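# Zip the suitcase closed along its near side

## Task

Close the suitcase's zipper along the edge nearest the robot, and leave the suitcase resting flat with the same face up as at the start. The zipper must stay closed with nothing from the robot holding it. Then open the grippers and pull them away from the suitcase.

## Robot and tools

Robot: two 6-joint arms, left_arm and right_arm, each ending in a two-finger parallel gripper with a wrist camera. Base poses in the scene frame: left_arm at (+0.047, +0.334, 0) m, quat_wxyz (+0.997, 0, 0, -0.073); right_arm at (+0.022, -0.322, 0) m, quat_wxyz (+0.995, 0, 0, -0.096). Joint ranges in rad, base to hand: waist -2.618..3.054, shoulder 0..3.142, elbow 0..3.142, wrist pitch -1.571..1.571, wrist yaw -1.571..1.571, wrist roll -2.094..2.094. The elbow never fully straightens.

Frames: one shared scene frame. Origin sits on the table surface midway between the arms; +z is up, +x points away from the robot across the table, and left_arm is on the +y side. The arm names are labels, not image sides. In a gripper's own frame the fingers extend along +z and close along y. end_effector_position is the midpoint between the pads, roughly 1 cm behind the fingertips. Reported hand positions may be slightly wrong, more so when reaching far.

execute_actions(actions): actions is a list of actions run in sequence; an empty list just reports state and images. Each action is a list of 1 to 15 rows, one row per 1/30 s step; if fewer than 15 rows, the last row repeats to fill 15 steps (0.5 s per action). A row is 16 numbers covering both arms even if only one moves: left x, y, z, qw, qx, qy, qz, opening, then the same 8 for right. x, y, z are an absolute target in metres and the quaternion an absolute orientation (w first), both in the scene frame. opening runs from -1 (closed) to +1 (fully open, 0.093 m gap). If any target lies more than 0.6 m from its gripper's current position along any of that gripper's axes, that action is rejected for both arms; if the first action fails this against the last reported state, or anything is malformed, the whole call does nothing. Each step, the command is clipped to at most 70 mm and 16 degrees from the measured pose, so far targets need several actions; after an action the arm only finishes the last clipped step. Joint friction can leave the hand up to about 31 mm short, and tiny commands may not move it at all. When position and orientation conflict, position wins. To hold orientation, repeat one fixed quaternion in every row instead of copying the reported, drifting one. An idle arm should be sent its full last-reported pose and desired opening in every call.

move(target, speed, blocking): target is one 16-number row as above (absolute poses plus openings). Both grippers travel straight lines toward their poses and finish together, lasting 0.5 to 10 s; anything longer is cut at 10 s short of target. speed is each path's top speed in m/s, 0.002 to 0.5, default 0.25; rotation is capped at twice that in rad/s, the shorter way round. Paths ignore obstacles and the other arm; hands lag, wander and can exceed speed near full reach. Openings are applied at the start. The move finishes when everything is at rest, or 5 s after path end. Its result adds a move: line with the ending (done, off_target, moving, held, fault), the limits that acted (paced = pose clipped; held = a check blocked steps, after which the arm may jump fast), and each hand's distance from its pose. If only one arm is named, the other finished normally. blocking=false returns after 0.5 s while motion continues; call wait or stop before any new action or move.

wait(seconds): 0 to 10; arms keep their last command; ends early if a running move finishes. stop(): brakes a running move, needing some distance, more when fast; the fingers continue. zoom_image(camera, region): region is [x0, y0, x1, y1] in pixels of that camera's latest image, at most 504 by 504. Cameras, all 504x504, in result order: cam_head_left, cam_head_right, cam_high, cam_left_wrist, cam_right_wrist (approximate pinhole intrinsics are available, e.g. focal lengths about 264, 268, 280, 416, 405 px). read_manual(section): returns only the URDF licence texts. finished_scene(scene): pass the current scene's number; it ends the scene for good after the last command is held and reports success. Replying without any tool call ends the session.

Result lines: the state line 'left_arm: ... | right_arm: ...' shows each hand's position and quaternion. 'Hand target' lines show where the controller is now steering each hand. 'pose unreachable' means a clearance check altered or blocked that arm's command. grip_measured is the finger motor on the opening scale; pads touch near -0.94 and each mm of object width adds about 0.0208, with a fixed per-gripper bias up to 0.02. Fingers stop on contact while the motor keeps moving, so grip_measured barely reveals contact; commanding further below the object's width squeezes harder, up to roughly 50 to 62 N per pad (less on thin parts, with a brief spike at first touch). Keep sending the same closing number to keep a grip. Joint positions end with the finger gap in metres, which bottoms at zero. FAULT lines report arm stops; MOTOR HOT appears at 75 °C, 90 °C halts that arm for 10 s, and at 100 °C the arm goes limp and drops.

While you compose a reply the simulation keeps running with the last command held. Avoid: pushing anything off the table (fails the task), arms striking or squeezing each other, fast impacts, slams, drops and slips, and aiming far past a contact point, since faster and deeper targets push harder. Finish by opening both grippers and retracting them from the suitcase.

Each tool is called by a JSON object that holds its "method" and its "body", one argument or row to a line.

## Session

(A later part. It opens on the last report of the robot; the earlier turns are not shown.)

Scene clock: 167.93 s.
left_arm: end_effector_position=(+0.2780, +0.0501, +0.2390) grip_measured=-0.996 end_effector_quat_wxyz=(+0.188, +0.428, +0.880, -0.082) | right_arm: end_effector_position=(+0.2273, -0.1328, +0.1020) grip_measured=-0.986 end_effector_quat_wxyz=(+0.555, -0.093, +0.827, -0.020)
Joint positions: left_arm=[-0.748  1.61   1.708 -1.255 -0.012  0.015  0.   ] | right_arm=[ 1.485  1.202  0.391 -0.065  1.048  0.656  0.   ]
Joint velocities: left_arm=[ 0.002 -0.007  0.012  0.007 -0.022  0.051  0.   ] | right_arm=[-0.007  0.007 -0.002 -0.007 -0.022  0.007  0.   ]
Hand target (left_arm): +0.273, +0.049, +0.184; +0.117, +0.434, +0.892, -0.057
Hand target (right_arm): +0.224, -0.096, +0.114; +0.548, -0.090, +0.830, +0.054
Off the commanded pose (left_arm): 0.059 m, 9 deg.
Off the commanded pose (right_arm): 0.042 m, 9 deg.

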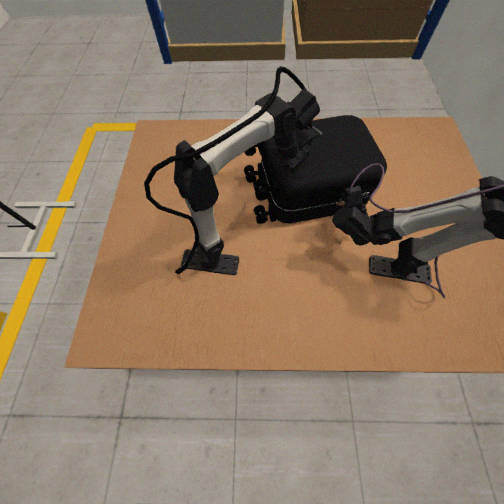

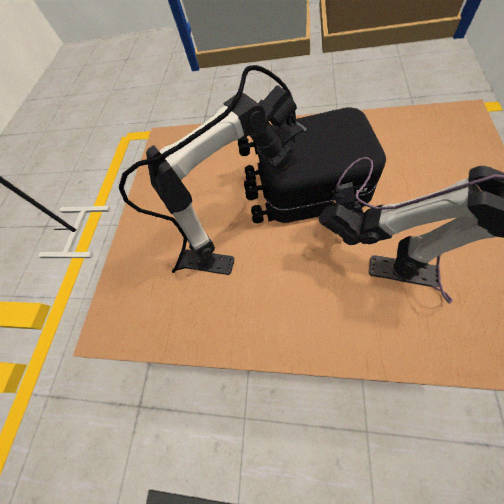

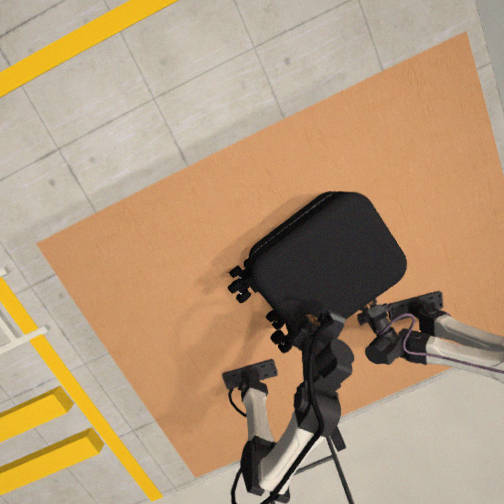

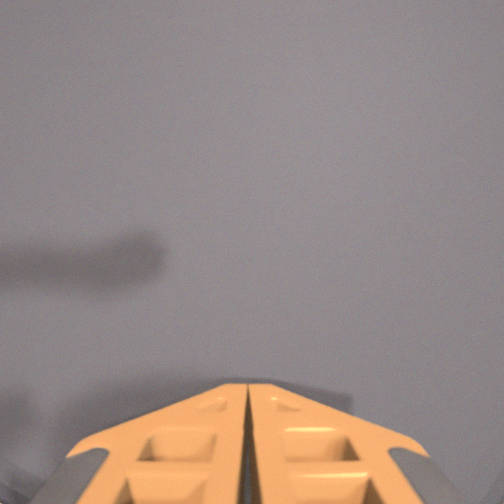

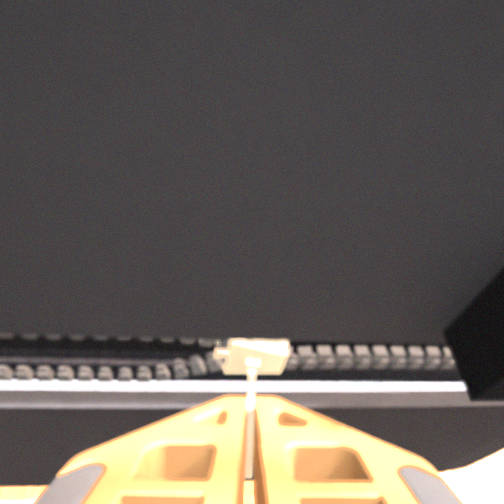

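{"method": "execute_actions", "body": {
  "actions": [
    [[0.275,0.045,0.18,0.1173,0.4346,0.891,-0.0572,-1, 0.2255,-0.077,0.110,0.547,-0.09,0.83,0.055,-1]],
    [[0.275,0.045,0.18,0.1173,0.4346,0.891,-0.0572,-1, 0.223,-0.062,0.110,0.547,-0.09,0.83,0.055,-1]],
    [[0.275,0.045,0.18,0.1173,0.4346,0.891,-0.0572,-1, 0.2205,-0.047,0.110,0.547,-0.09,0.83,0.055,-1]],
    [[0.275,0.045,0.18,0.1173,0.4346,0.891,-0.0572,-1, 0.218,-0.032,0.110,0.547,-0.09,0.83,0.055,-1]],
    [[0.275,0.045,0.18,0.1173,0.4346,0.891,-0.0572,-1, 0.2155,-0.017,0.110,0.547,-0.09,0.83,0.055,-1]]
  ]
}}

Scene clock: 171.90 s.
left_arm: end_effector_position=(+0.2827, +0.0525, +0.2392) grip_measured=-0.996 end_effector_quat_wxyz=(+0.196, +0.425, +0.881, -0.070) | right_arm: end_effector_position=(+0.2171, -0.0592, +0.1037) grip_measured=-0.986 end_effector_quat_wxyz=(+0.556, -0.107, +0.824, -0.024)
Joint positions: left_arm=[-0.748  1.61   1.707 -1.249 -0.042  0.014  0.   ] | right_arm=[ 1.602  1.528  0.672 -0.178  1.112  0.812  0.   ]
Joint velocities: left_arm=[ 0.002 -0.002  0.002  0.022  0.022  0.007  0.   ] | right_arm=[ 0.017 -0.002 -0.002 -0.007  0.037 -0.051  0.   ]
Hand target (left_arm): +0.273, +0.049, +0.184; +0.117, +0.432, +0.892, -0.057
Hand target (right_arm): +0.213, -0.021, +0.114; +0.547, -0.090, +0.830, +0.053
Off the commanded pose (left_arm): 0.060 m, 9 deg.
Off the commanded pose (right_arm): 0.043 m, 9 deg.

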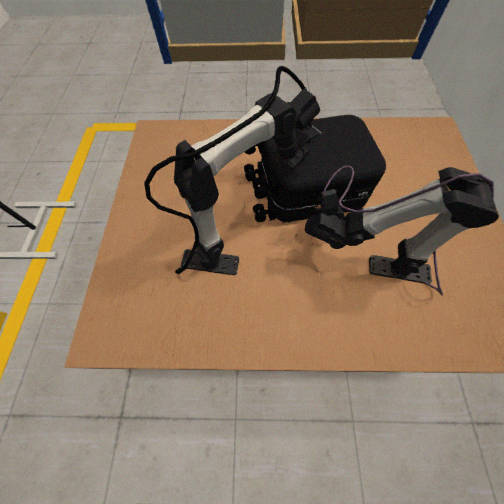

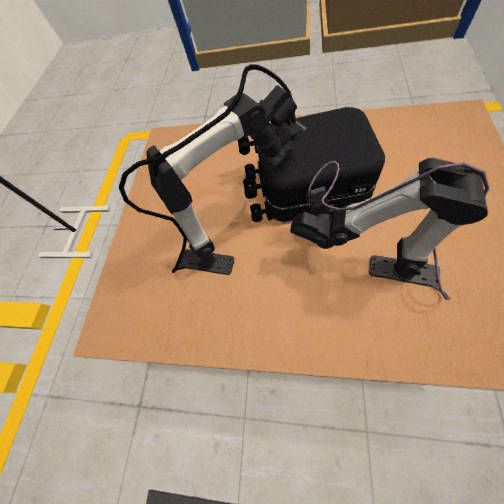

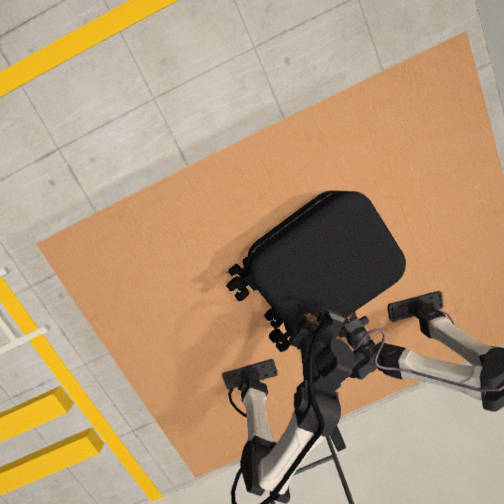

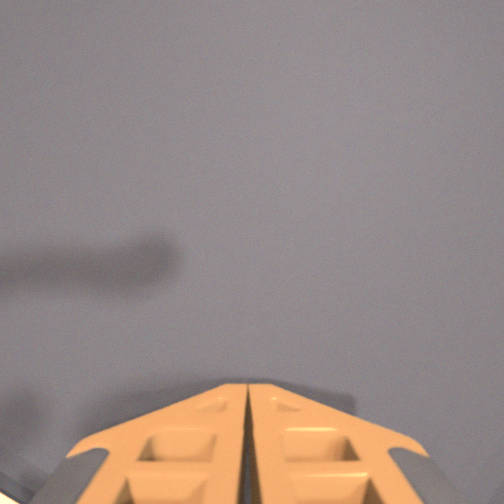

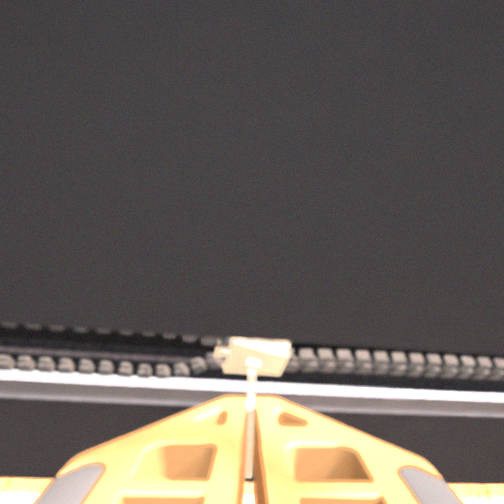

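{"method": "execute_actions", "body": {
  "actions": [
    [[0.275,0.045,0.18,0.1173,0.4346,0.891,-0.0572,-1, 0.210,-0.002,0.110,0.547,-0.09,0.83,0.055,-1]],
    [[0.275,0.045,0.18,0.1173,0.4346,0.891,-0.0572,-1, 0.207,0.013,0.110,0.547,-0.09,0.83,0.055,-1]],
    [[0.275,0.045,0.18,0.1173,0.4346,0.891,-0.0572,-1, 0.204,0.028,0.110,0.547,-0.09,0.83,0.055,-1]],
    [[0.275,0.045,0.18,0.1173,0.4346,0.891,-0.0572,-1, 0.201,0.043,0.110,0.547,-0.09,0.83,0.055,-1]],
    [[0.275,0.045,0.18,0.1173,0.4346,0.891,-0.0572,-1, 0.198,0.058,0.110,0.547,-0.09,0.83,0.055,-1]]
  ]
}}

Scene clock: 176.07 s.
left_arm: end_effector_position=(+0.2849, +0.0540, +0.2394) grip_measured=-0.996 end_effector_quat_wxyz=(+0.200, +0.423, +0.881, -0.063) | right_arm: end_effector_position=(+0.2041, +0.0245, +0.1057) grip_measured=-0.986 end_effector_quat_wxyz=(+0.556, -0.106, +0.824, -0.006)
Joint positions: left_arm=[-0.748  1.61   1.707 -1.248 -0.058  0.014  0.   ] | right_arm=[ 1.678  1.811  1.014 -0.321  1.133  0.94   0.   ]
Joint velocities: left_arm=[-0.012 -0.012 -0.002  0.007 -0.007 -0.007  0.   ] | right_arm=[ 0.012 -0.002  0.007 -0.095 -0.007 -0.022  0.   ]
Hand target (left_arm): +0.273, +0.049, +0.184; +0.117, +0.432, +0.892, -0.057
Hand target (right_arm): +0.197, +0.055, +0.112; +0.547, -0.090, +0.830, +0.054
Off the commanded pose (left_arm): 0.061 m, 10 deg.
Off the commanded pose (right_arm): 0.034 m, 7 deg.

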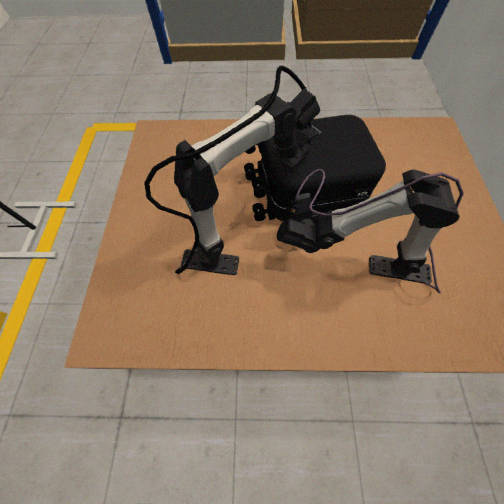

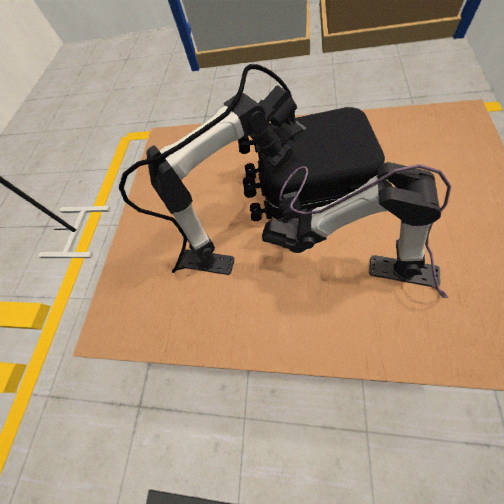

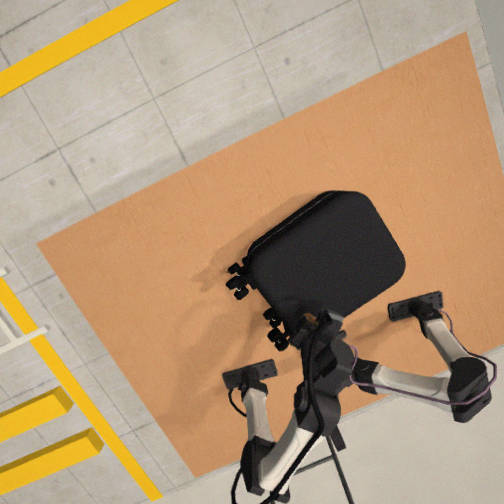

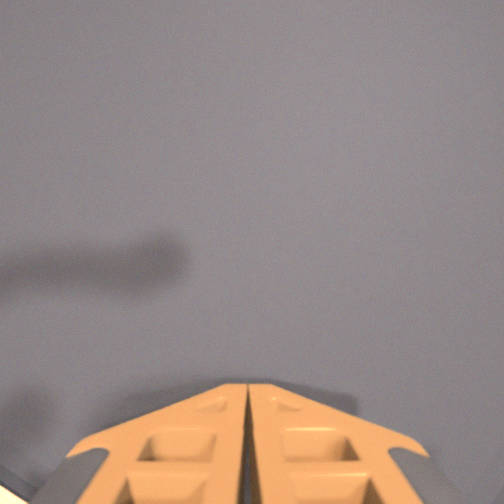

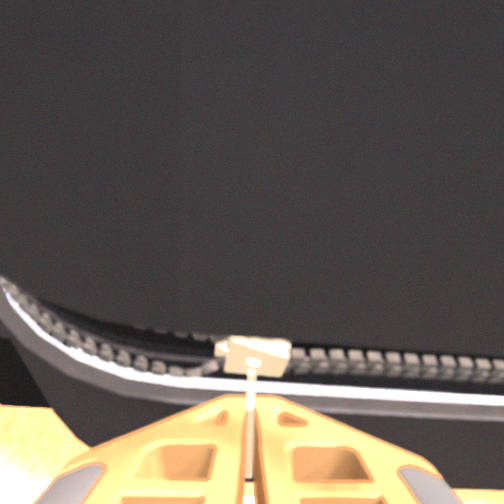

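{"method": "execute_actions", "body": {
  "actions": [
    [[0.275,0.045,0.18,0.1173,0.4346,0.891,-0.0572,-1, 0.195,0.070,0.110,0.547,-0.09,0.83,0.055,-1]],
    [[0.275,0.045,0.18,0.1173,0.4346,0.891,-0.0572,-1, 0.193,0.082,0.110,0.547,-0.09,0.83,0.055,-1]]
  ]
}}

{"method": "zoom_image", "body": {
  "camera": "cam_right_wrist",
  "region": [0, 230, 320, 430]
}}

Scene clock: 178.10 s.
left_arm: end_effector_position=(+0.2854, +0.0544, +0.2394) grip_measured=-0.996 end_effector_quat_wxyz=(+0.201, +0.423, +0.882, -0.061) | right_arm: end_effector_position=(+0.2013, +0.0498, +0.1063) grip_measured=-0.986 end_effector_quat_wxyz=(+0.556, -0.104, +0.824, -0.004)
Joint positions: left_arm=[-0.748  1.61   1.707 -1.248 -0.062  0.014  0.   ] | right_arm=[ 1.693  1.897  1.135 -0.379  1.138  0.972  0.   ]
Joint velocities: left_arm=[ 0.012 -0.022 -0.012 -0.051 -0.066 -0.022  0.   ] | right_arm=[ 0.012 -0.002 -0.012 -0.022 -0.007 -0.022  0.   ]
Hand target (left_arm): +0.273, +0.049, +0.184; +0.117, +0.432, +0.893, -0.057
Hand target (right_arm): +0.192, +0.079, +0.112; +0.547, -0.090, +0.830, +0.054
Off the commanded pose (left_arm): 0.061 m, 10 deg.
Off the commanded pose (right_arm): 0.033 m, 7 deg.

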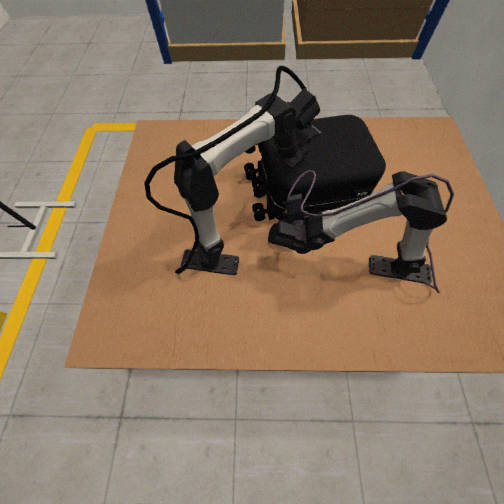

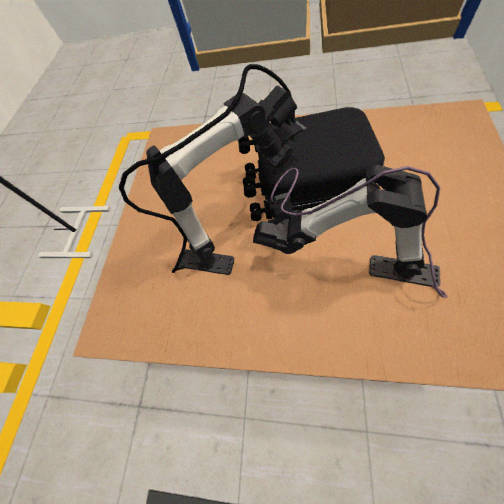

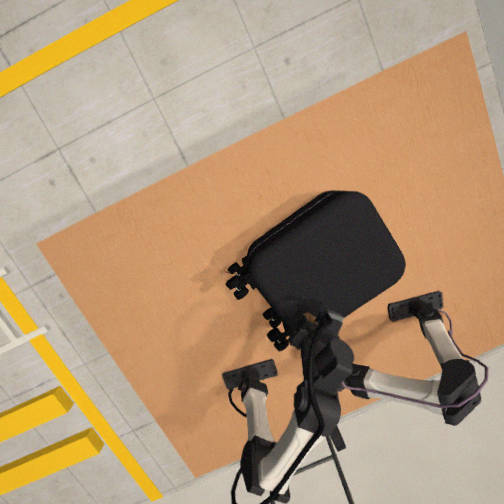

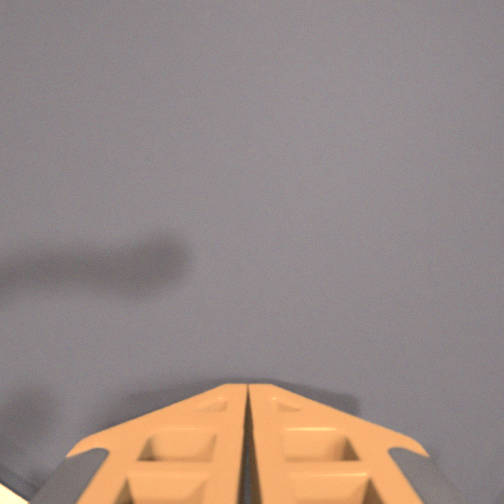

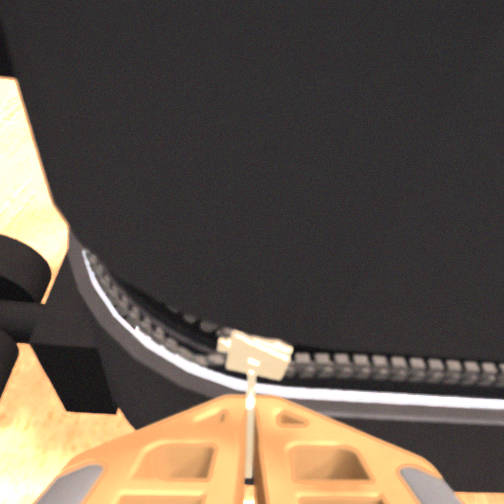

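Region (0, 230, 320, 430) of cam_right_wrist's 504x504 image, scaled by 1.575, with more detail than that image has; it fills the top 315 rows of this view, and the rest is white.

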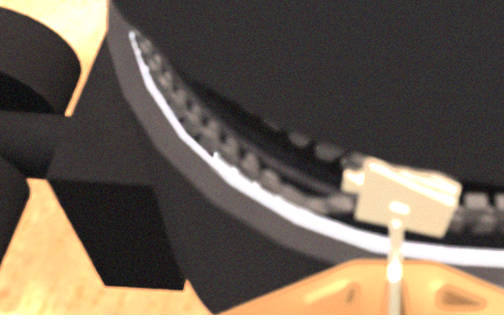

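{"method": "execute_actions", "body": {
  "actions": [
    [[0.275,0.045,0.18,0.1173,0.4346,0.891,-0.0572,-1, 0.196,0.092,0.110,0.551,-0.044,0.833,0.029,-1]],
    [[0.275,0.045,0.18,0.1173,0.4346,0.891,-0.0572,-1, 0.202,0.102,0.110,0.552,0,0.834,0,-1]]
  ]
}}

Scene clock: 181.07 s.
left_arm: end_effector_position=(+0.2865, +0.0553, +0.2390) grip_measured=-0.996 end_effector_quat_wxyz=(+0.202, +0.422, +0.882, -0.058) | right_arm: end_effector_position=(+0.2078, +0.0866, +0.1081) grip_measured=-0.986 end_effector_quat_wxyz=(+0.554, -0.017, +0.832, -0.029)
Joint positions: left_arm=[-0.746  1.61   1.705 -1.246 -0.068  0.014  0.   ] | right_arm=[ 1.689  2.172  1.588 -0.885  1.175  1.388  0.   ]
Joint velocities: left_arm=[-0.012  0.012  0.002 -0.007  0.051 -0.037  0.   ] | right_arm=[-0.007  0.037  0.071 -0.095 -0.095  0.095  0.   ]
Hand target (left_arm): +0.273, +0.049, +0.185; +0.117, +0.432, +0.893, -0.057
Hand target (right_arm): +0.202, +0.102, +0.111; +0.551, -0.001, +0.834, +0.001
Off the commanded pose (left_arm): 0.061 m, 10 deg.
Off the commanded pose (right_arm): 0.017 m, 4 deg.

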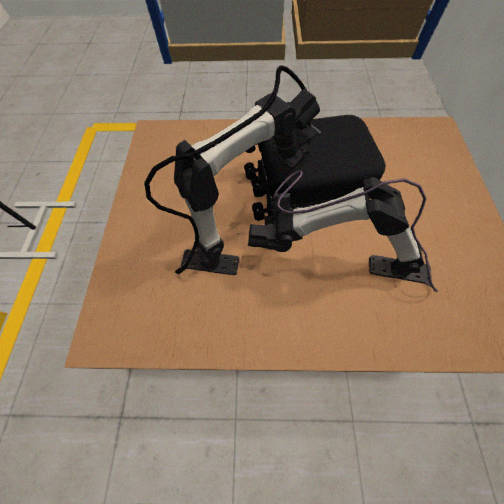

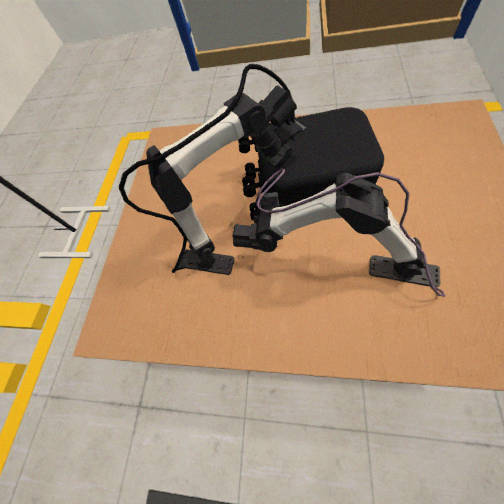

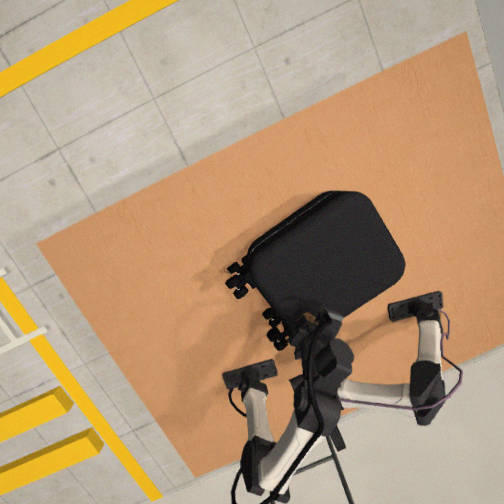

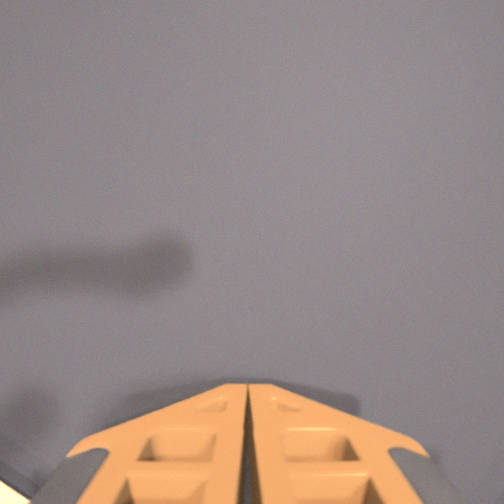

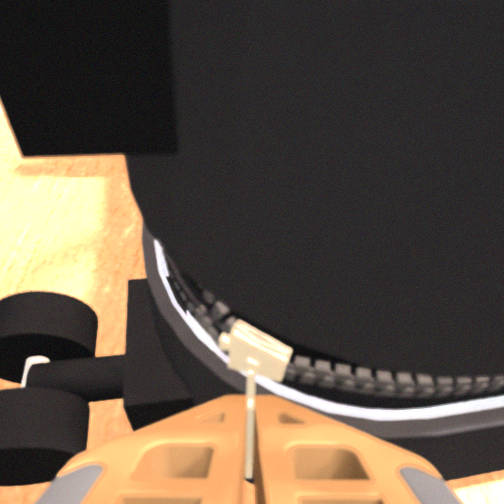

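{"method": "execute_actions", "body": {
  "actions": [
    [[0.275,0.045,0.18,0.1173,0.4346,0.891,-0.0572,-1, 0.212,0.104,0.110,0.552,0,0.834,0,-1]],
    [[0.275,0.045,0.18,0.1173,0.4346,0.891,-0.0572,-1, 0.222,0.106,0.110,0.552,0,0.834,0,-1]]
  ]
}}

Scene clock: 183.23 s.
left_arm: end_effector_position=(+0.2888, +0.0555, +0.2393) grip_measured=-0.996 end_effector_quat_wxyz=(+0.207, +0.420, +0.882, -0.054) | right_arm: end_effector_position=(+0.2140, +0.0879, +0.1079) grip_measured=-0.986 end_effector_quat_wxyz=(+0.551, -0.026, +0.833, -0.037)
Joint positions: left_arm=[-0.746  1.61   1.703 -1.239 -0.079  0.014  0.   ] | right_arm=[ 1.673  2.174  1.594 -0.863  1.167  1.335  0.   ]
Joint velocities: left_arm=[-0.007  0.002 -0.012  0.037  0.037  0.051  0.   ] | right_arm=[-0.017  0.007  0.012  0.007 -0.051 -0.022  0.   ]
Hand target (left_arm): +0.273, +0.049, +0.185; +0.117, +0.431, +0.893, -0.057
Hand target (right_arm): +0.222, +0.104, +0.111; +0.552, +0.001, +0.834, -0.001
Off the commanded pose (left_arm): 0.062 m, 10 deg.
Off the commanded pose (right_arm): 0.020 m, 5 deg.

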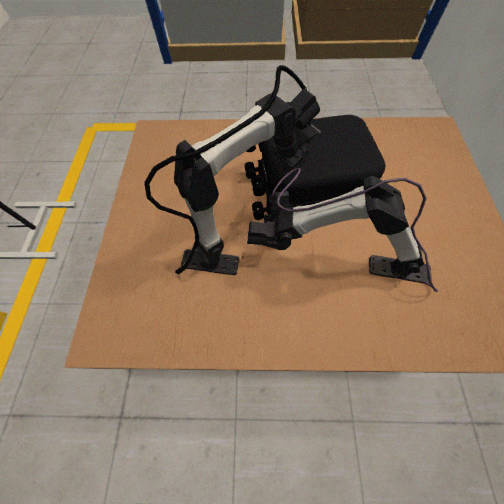

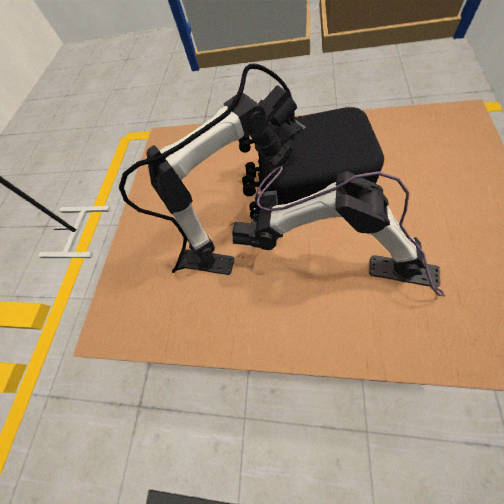

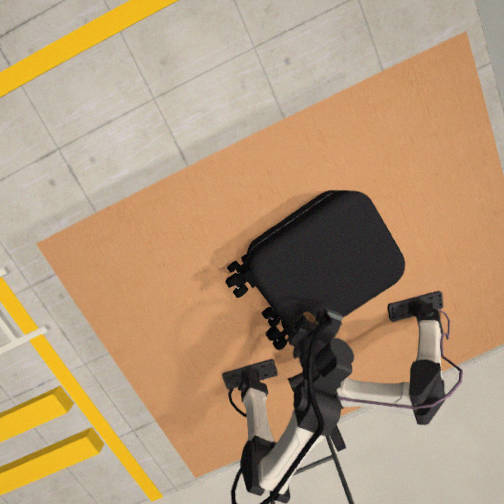

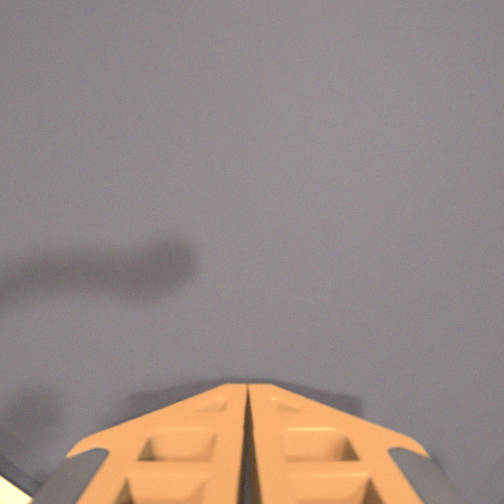

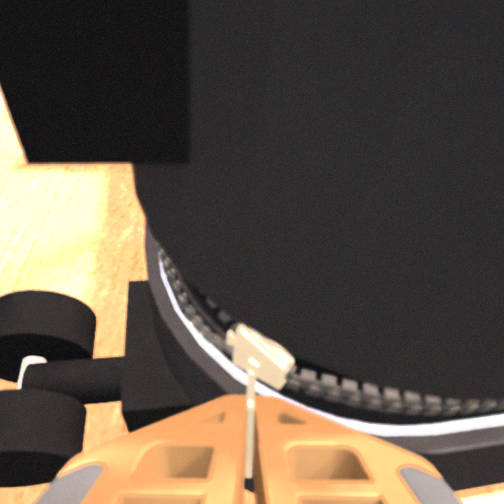

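{"method": "execute_actions", "body": {
  "actions": [
    [[0.285,0.055,0.22,0.17,0.425,0.887,-0.057,-1, 0.210,0.090,0.110,0.552,-0.02,0.834,-0.02,-0.7]]
  ]
}}

{"method": "move", "body": {
  "target": [0.27,0.12,0.32,0.232,0.431,0.865,-0.115,-1, 0.12,0.03,0.14,0.533,-0.103,0.837,0.0655,-0.5],
  "speed": 0.15
}}

{"method": "move", "body": {
  "target": [0.20,0.30,0.30,0.5,0,0.866,0,-1, 0.10,-0.15,0.20,0.47,-0.42,0.73,0.27,-0.5],
  "speed": 0.3
}}

Scene clock: 184.87 s.
left_arm: end_effector_position=(+0.2893, +0.0562, +0.2407) grip_measured=-0.996 end_effector_quat_wxyz=(+0.208, +0.418, +0.882, -0.057) | right_arm: end_effector_position=(+0.2121, +0.0917, +0.1078) grip_measured=-0.702 end_effector_quat_wxyz=(+0.551, -0.023, +0.834, -0.027)
Joint positions: left_arm=[-0.742  1.608  1.705 -1.239 -0.075  0.013  0.   ] | right_arm=[ 1.678  2.174  1.594 -0.843  1.164  1.334  0.011]
Joint velocities: left_arm=[ 0.002  0.012  0.002  0.022 -0.051 -0.066  0.   ] | right_arm=[ 0.002 -0.002 -0.007  0.066  0.051 -0.037 -0.   ]
Hand target (left_arm): +0.285, +0.055, +0.221; +0.170, +0.424, +0.888, -0.058
Hand target (right_arm): +0.210, +0.090, +0.110; +0.552, -0.020, +0.834, -0.021
Off the commanded pose (left_arm): 0.021 m, 4 deg.
Off the commanded pose (right_arm): 0.003 m, 1 deg.

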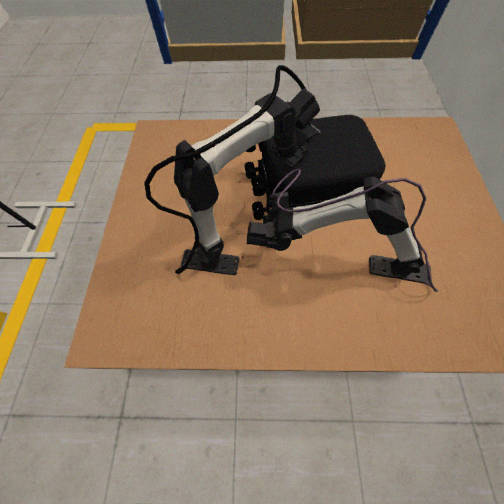

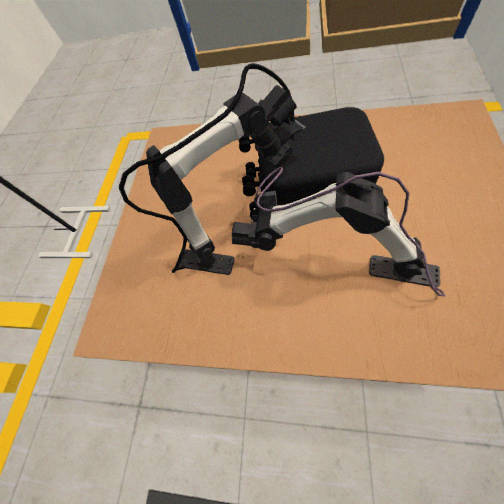

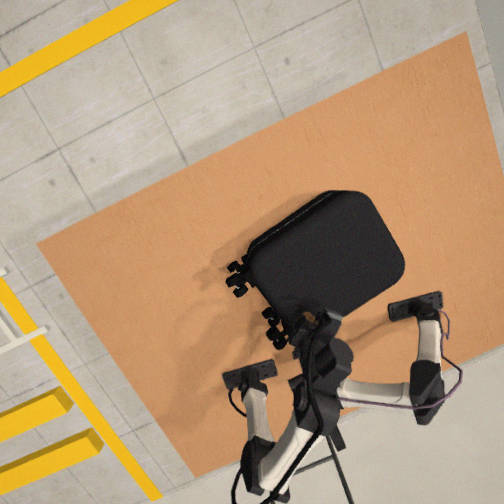

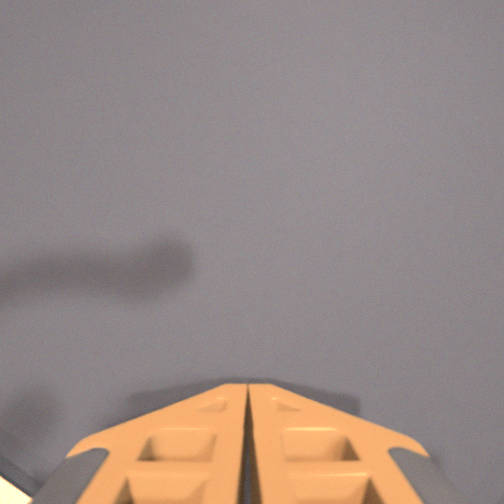

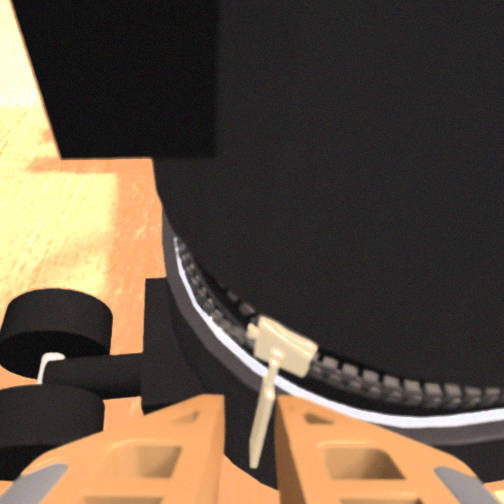

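Scene clock: 186.27 s.
left_arm: end_effector_position=(+0.2707, +0.1186, +0.3125) grip_measured=-0.996 end_effector_quat_wxyz=(+0.229, +0.429, +0.867, -0.109) | right_arm: end_effector_position=(+0.1206, +0.0358, +0.1384) grip_measured=-0.502 end_effector_quat_wxyz=(+0.535, -0.104, +0.836, +0.063)
Joint positions: left_arm=[-0.572  1.453  1.841 -1.454  0.09   0.178  0.   ] | right_arm=[ 1.916  1.782  1.177 -0.777  1.13   1.356  0.021]
Joint velocities: left_arm=[-0.007  0.002 -0.012 -0.037 -0.066  0.007  0.   ] | right_arm=[-0.012 -0.002  0.017  0.007  0.066 -0.022 -0.   ]
Hand target (left_arm): +0.269, +0.121, +0.319; +0.234, +0.431, +0.864, -0.113
Hand target (right_arm): +0.120, +0.031, +0.138; +0.535, -0.102, +0.836, +0.066
Off the commanded pose (left_arm): 0.008 m, 1 deg.
Off the commanded pose (right_arm): 0.006 m, 0 deg.
move: done

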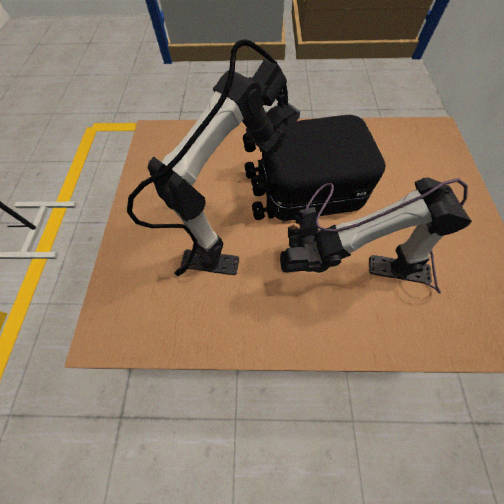

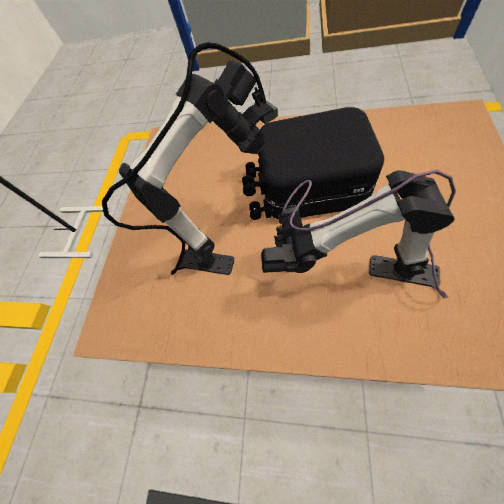

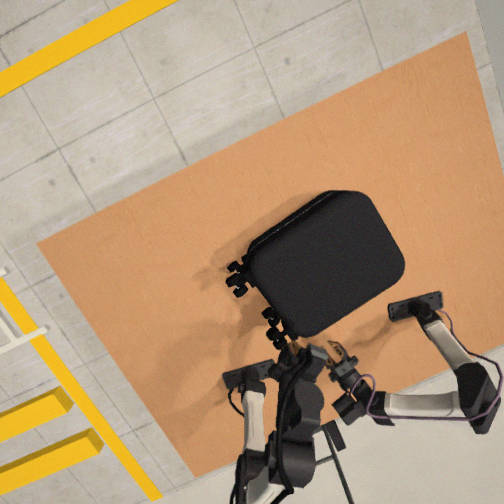

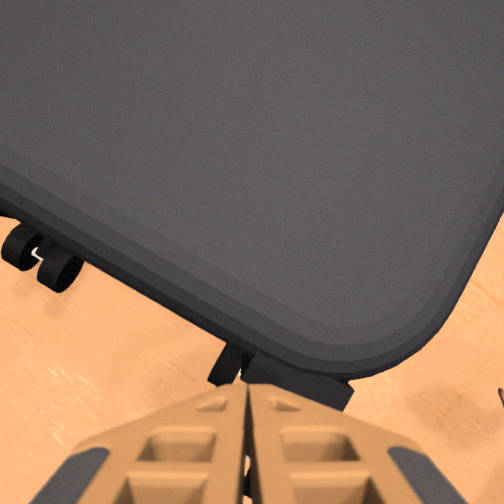

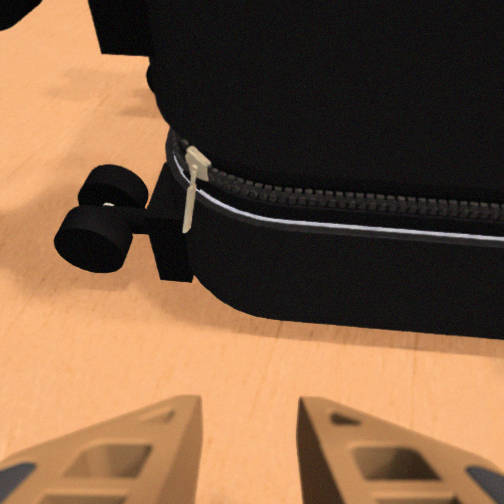

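Scene clock: 189.03 s.
left_arm: end_effector_position=(+0.2025, +0.3038, +0.2978) grip_measured=-0.996 end_effector_quat_wxyz=(+0.495, -0.005, +0.869, -0.010) | right_arm: end_effector_position=(+0.0974, -0.1456, +0.1861) grip_measured=-0.502 end_effector_quat_wxyz=(+0.467, -0.422, +0.733, +0.259)
Joint positions: left_arm=[-1.072  0.645  1.169 -1.547 -0.932 -0.948  0.   ] | right_arm=[ 1.819  0.222  0.496 -0.798  0.533  0.269  0.021]
Joint velocities: left_arm=[-0.012 -0.012 -0.017 -0.022 -0.022  0.037  0.   ] | right_arm=[ 0.007 -0.002 -0.017 -0.066 -0.051 -0.007 -0.001]
Hand target (left_arm): +0.204, +0.302, +0.295; +0.494, +0.000, +0.870, +0.003
Hand target (right_arm): +0.098, -0.148, +0.194; +0.474, -0.416, +0.729, +0.269
Off the commanded pose (left_arm): 0.005 m, 1 deg.
Off the commanded pose (right_arm): 0.015 m, 1 deg.
move: off_target (right_arm)

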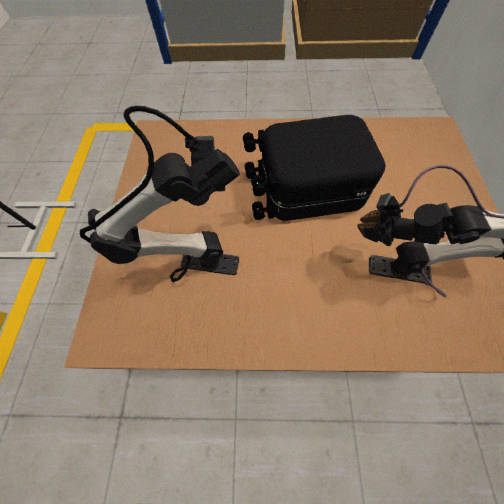

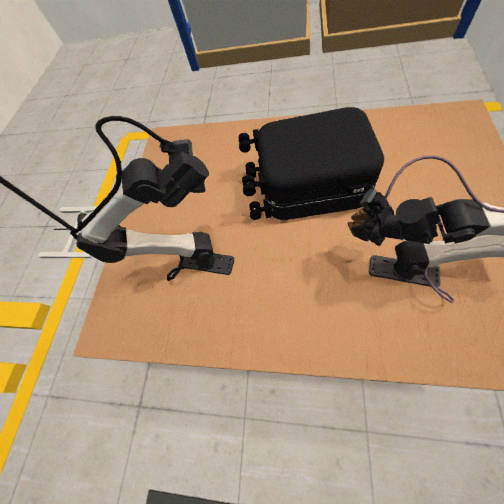

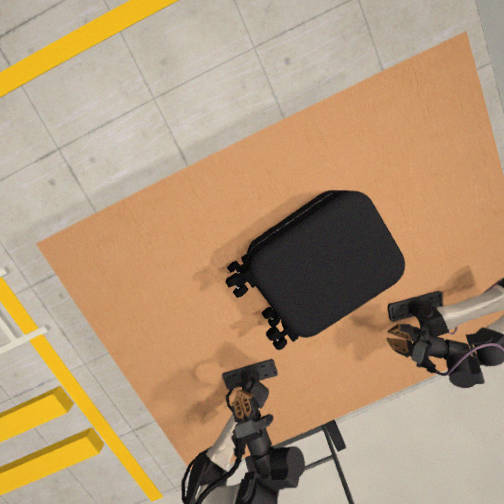

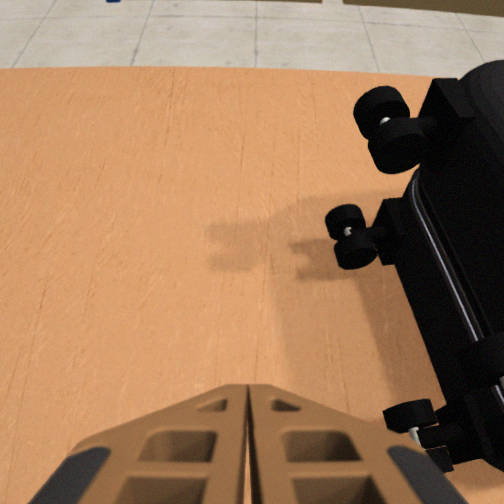

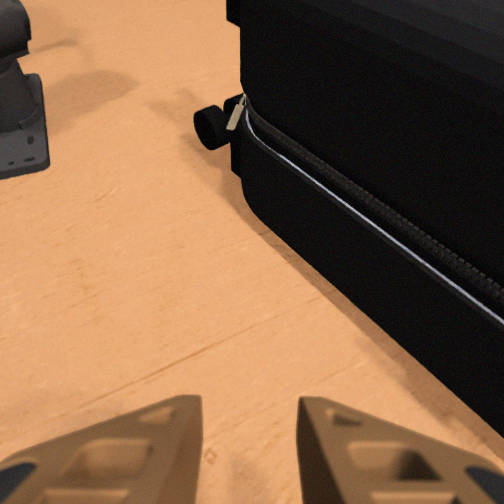

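{"method": "zoom_image", "body": {
  "camera": "cam_left_wrist",
  "region": [380, 150, 504, 430]
}}

{"method": "zoom_image", "body": {
  "camera": "cam_head_left",
  "region": [240, 130, 320, 230]
}}

Region (380, 150, 504, 430) of cam_left_wrist's 504x504 image, scaled by 1.800, with more detail than that image has; it fills the left 223 columns of this view, and the rest is white.

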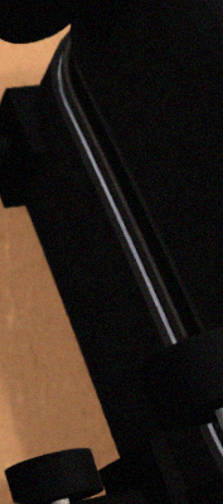

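Region (240, 130, 320, 230) of cam_head_left's 504x504 image, scaled by 5.040, with more detail than that image has; it fills the left 403 columns of this view, and the rest is white.

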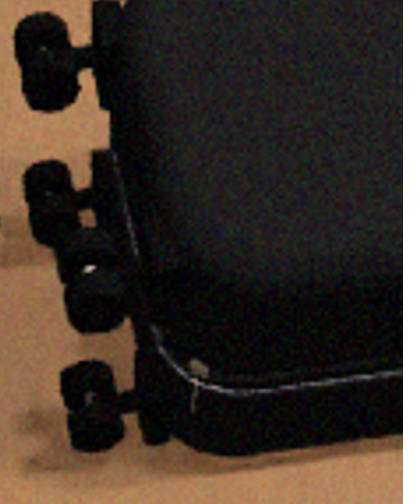

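The zipper stays open along the wheel side, and the front side is closed past the corner.

{"method": "finished_scene", "body": {
  "scene": 1
}}

The scene is finished: the task was done.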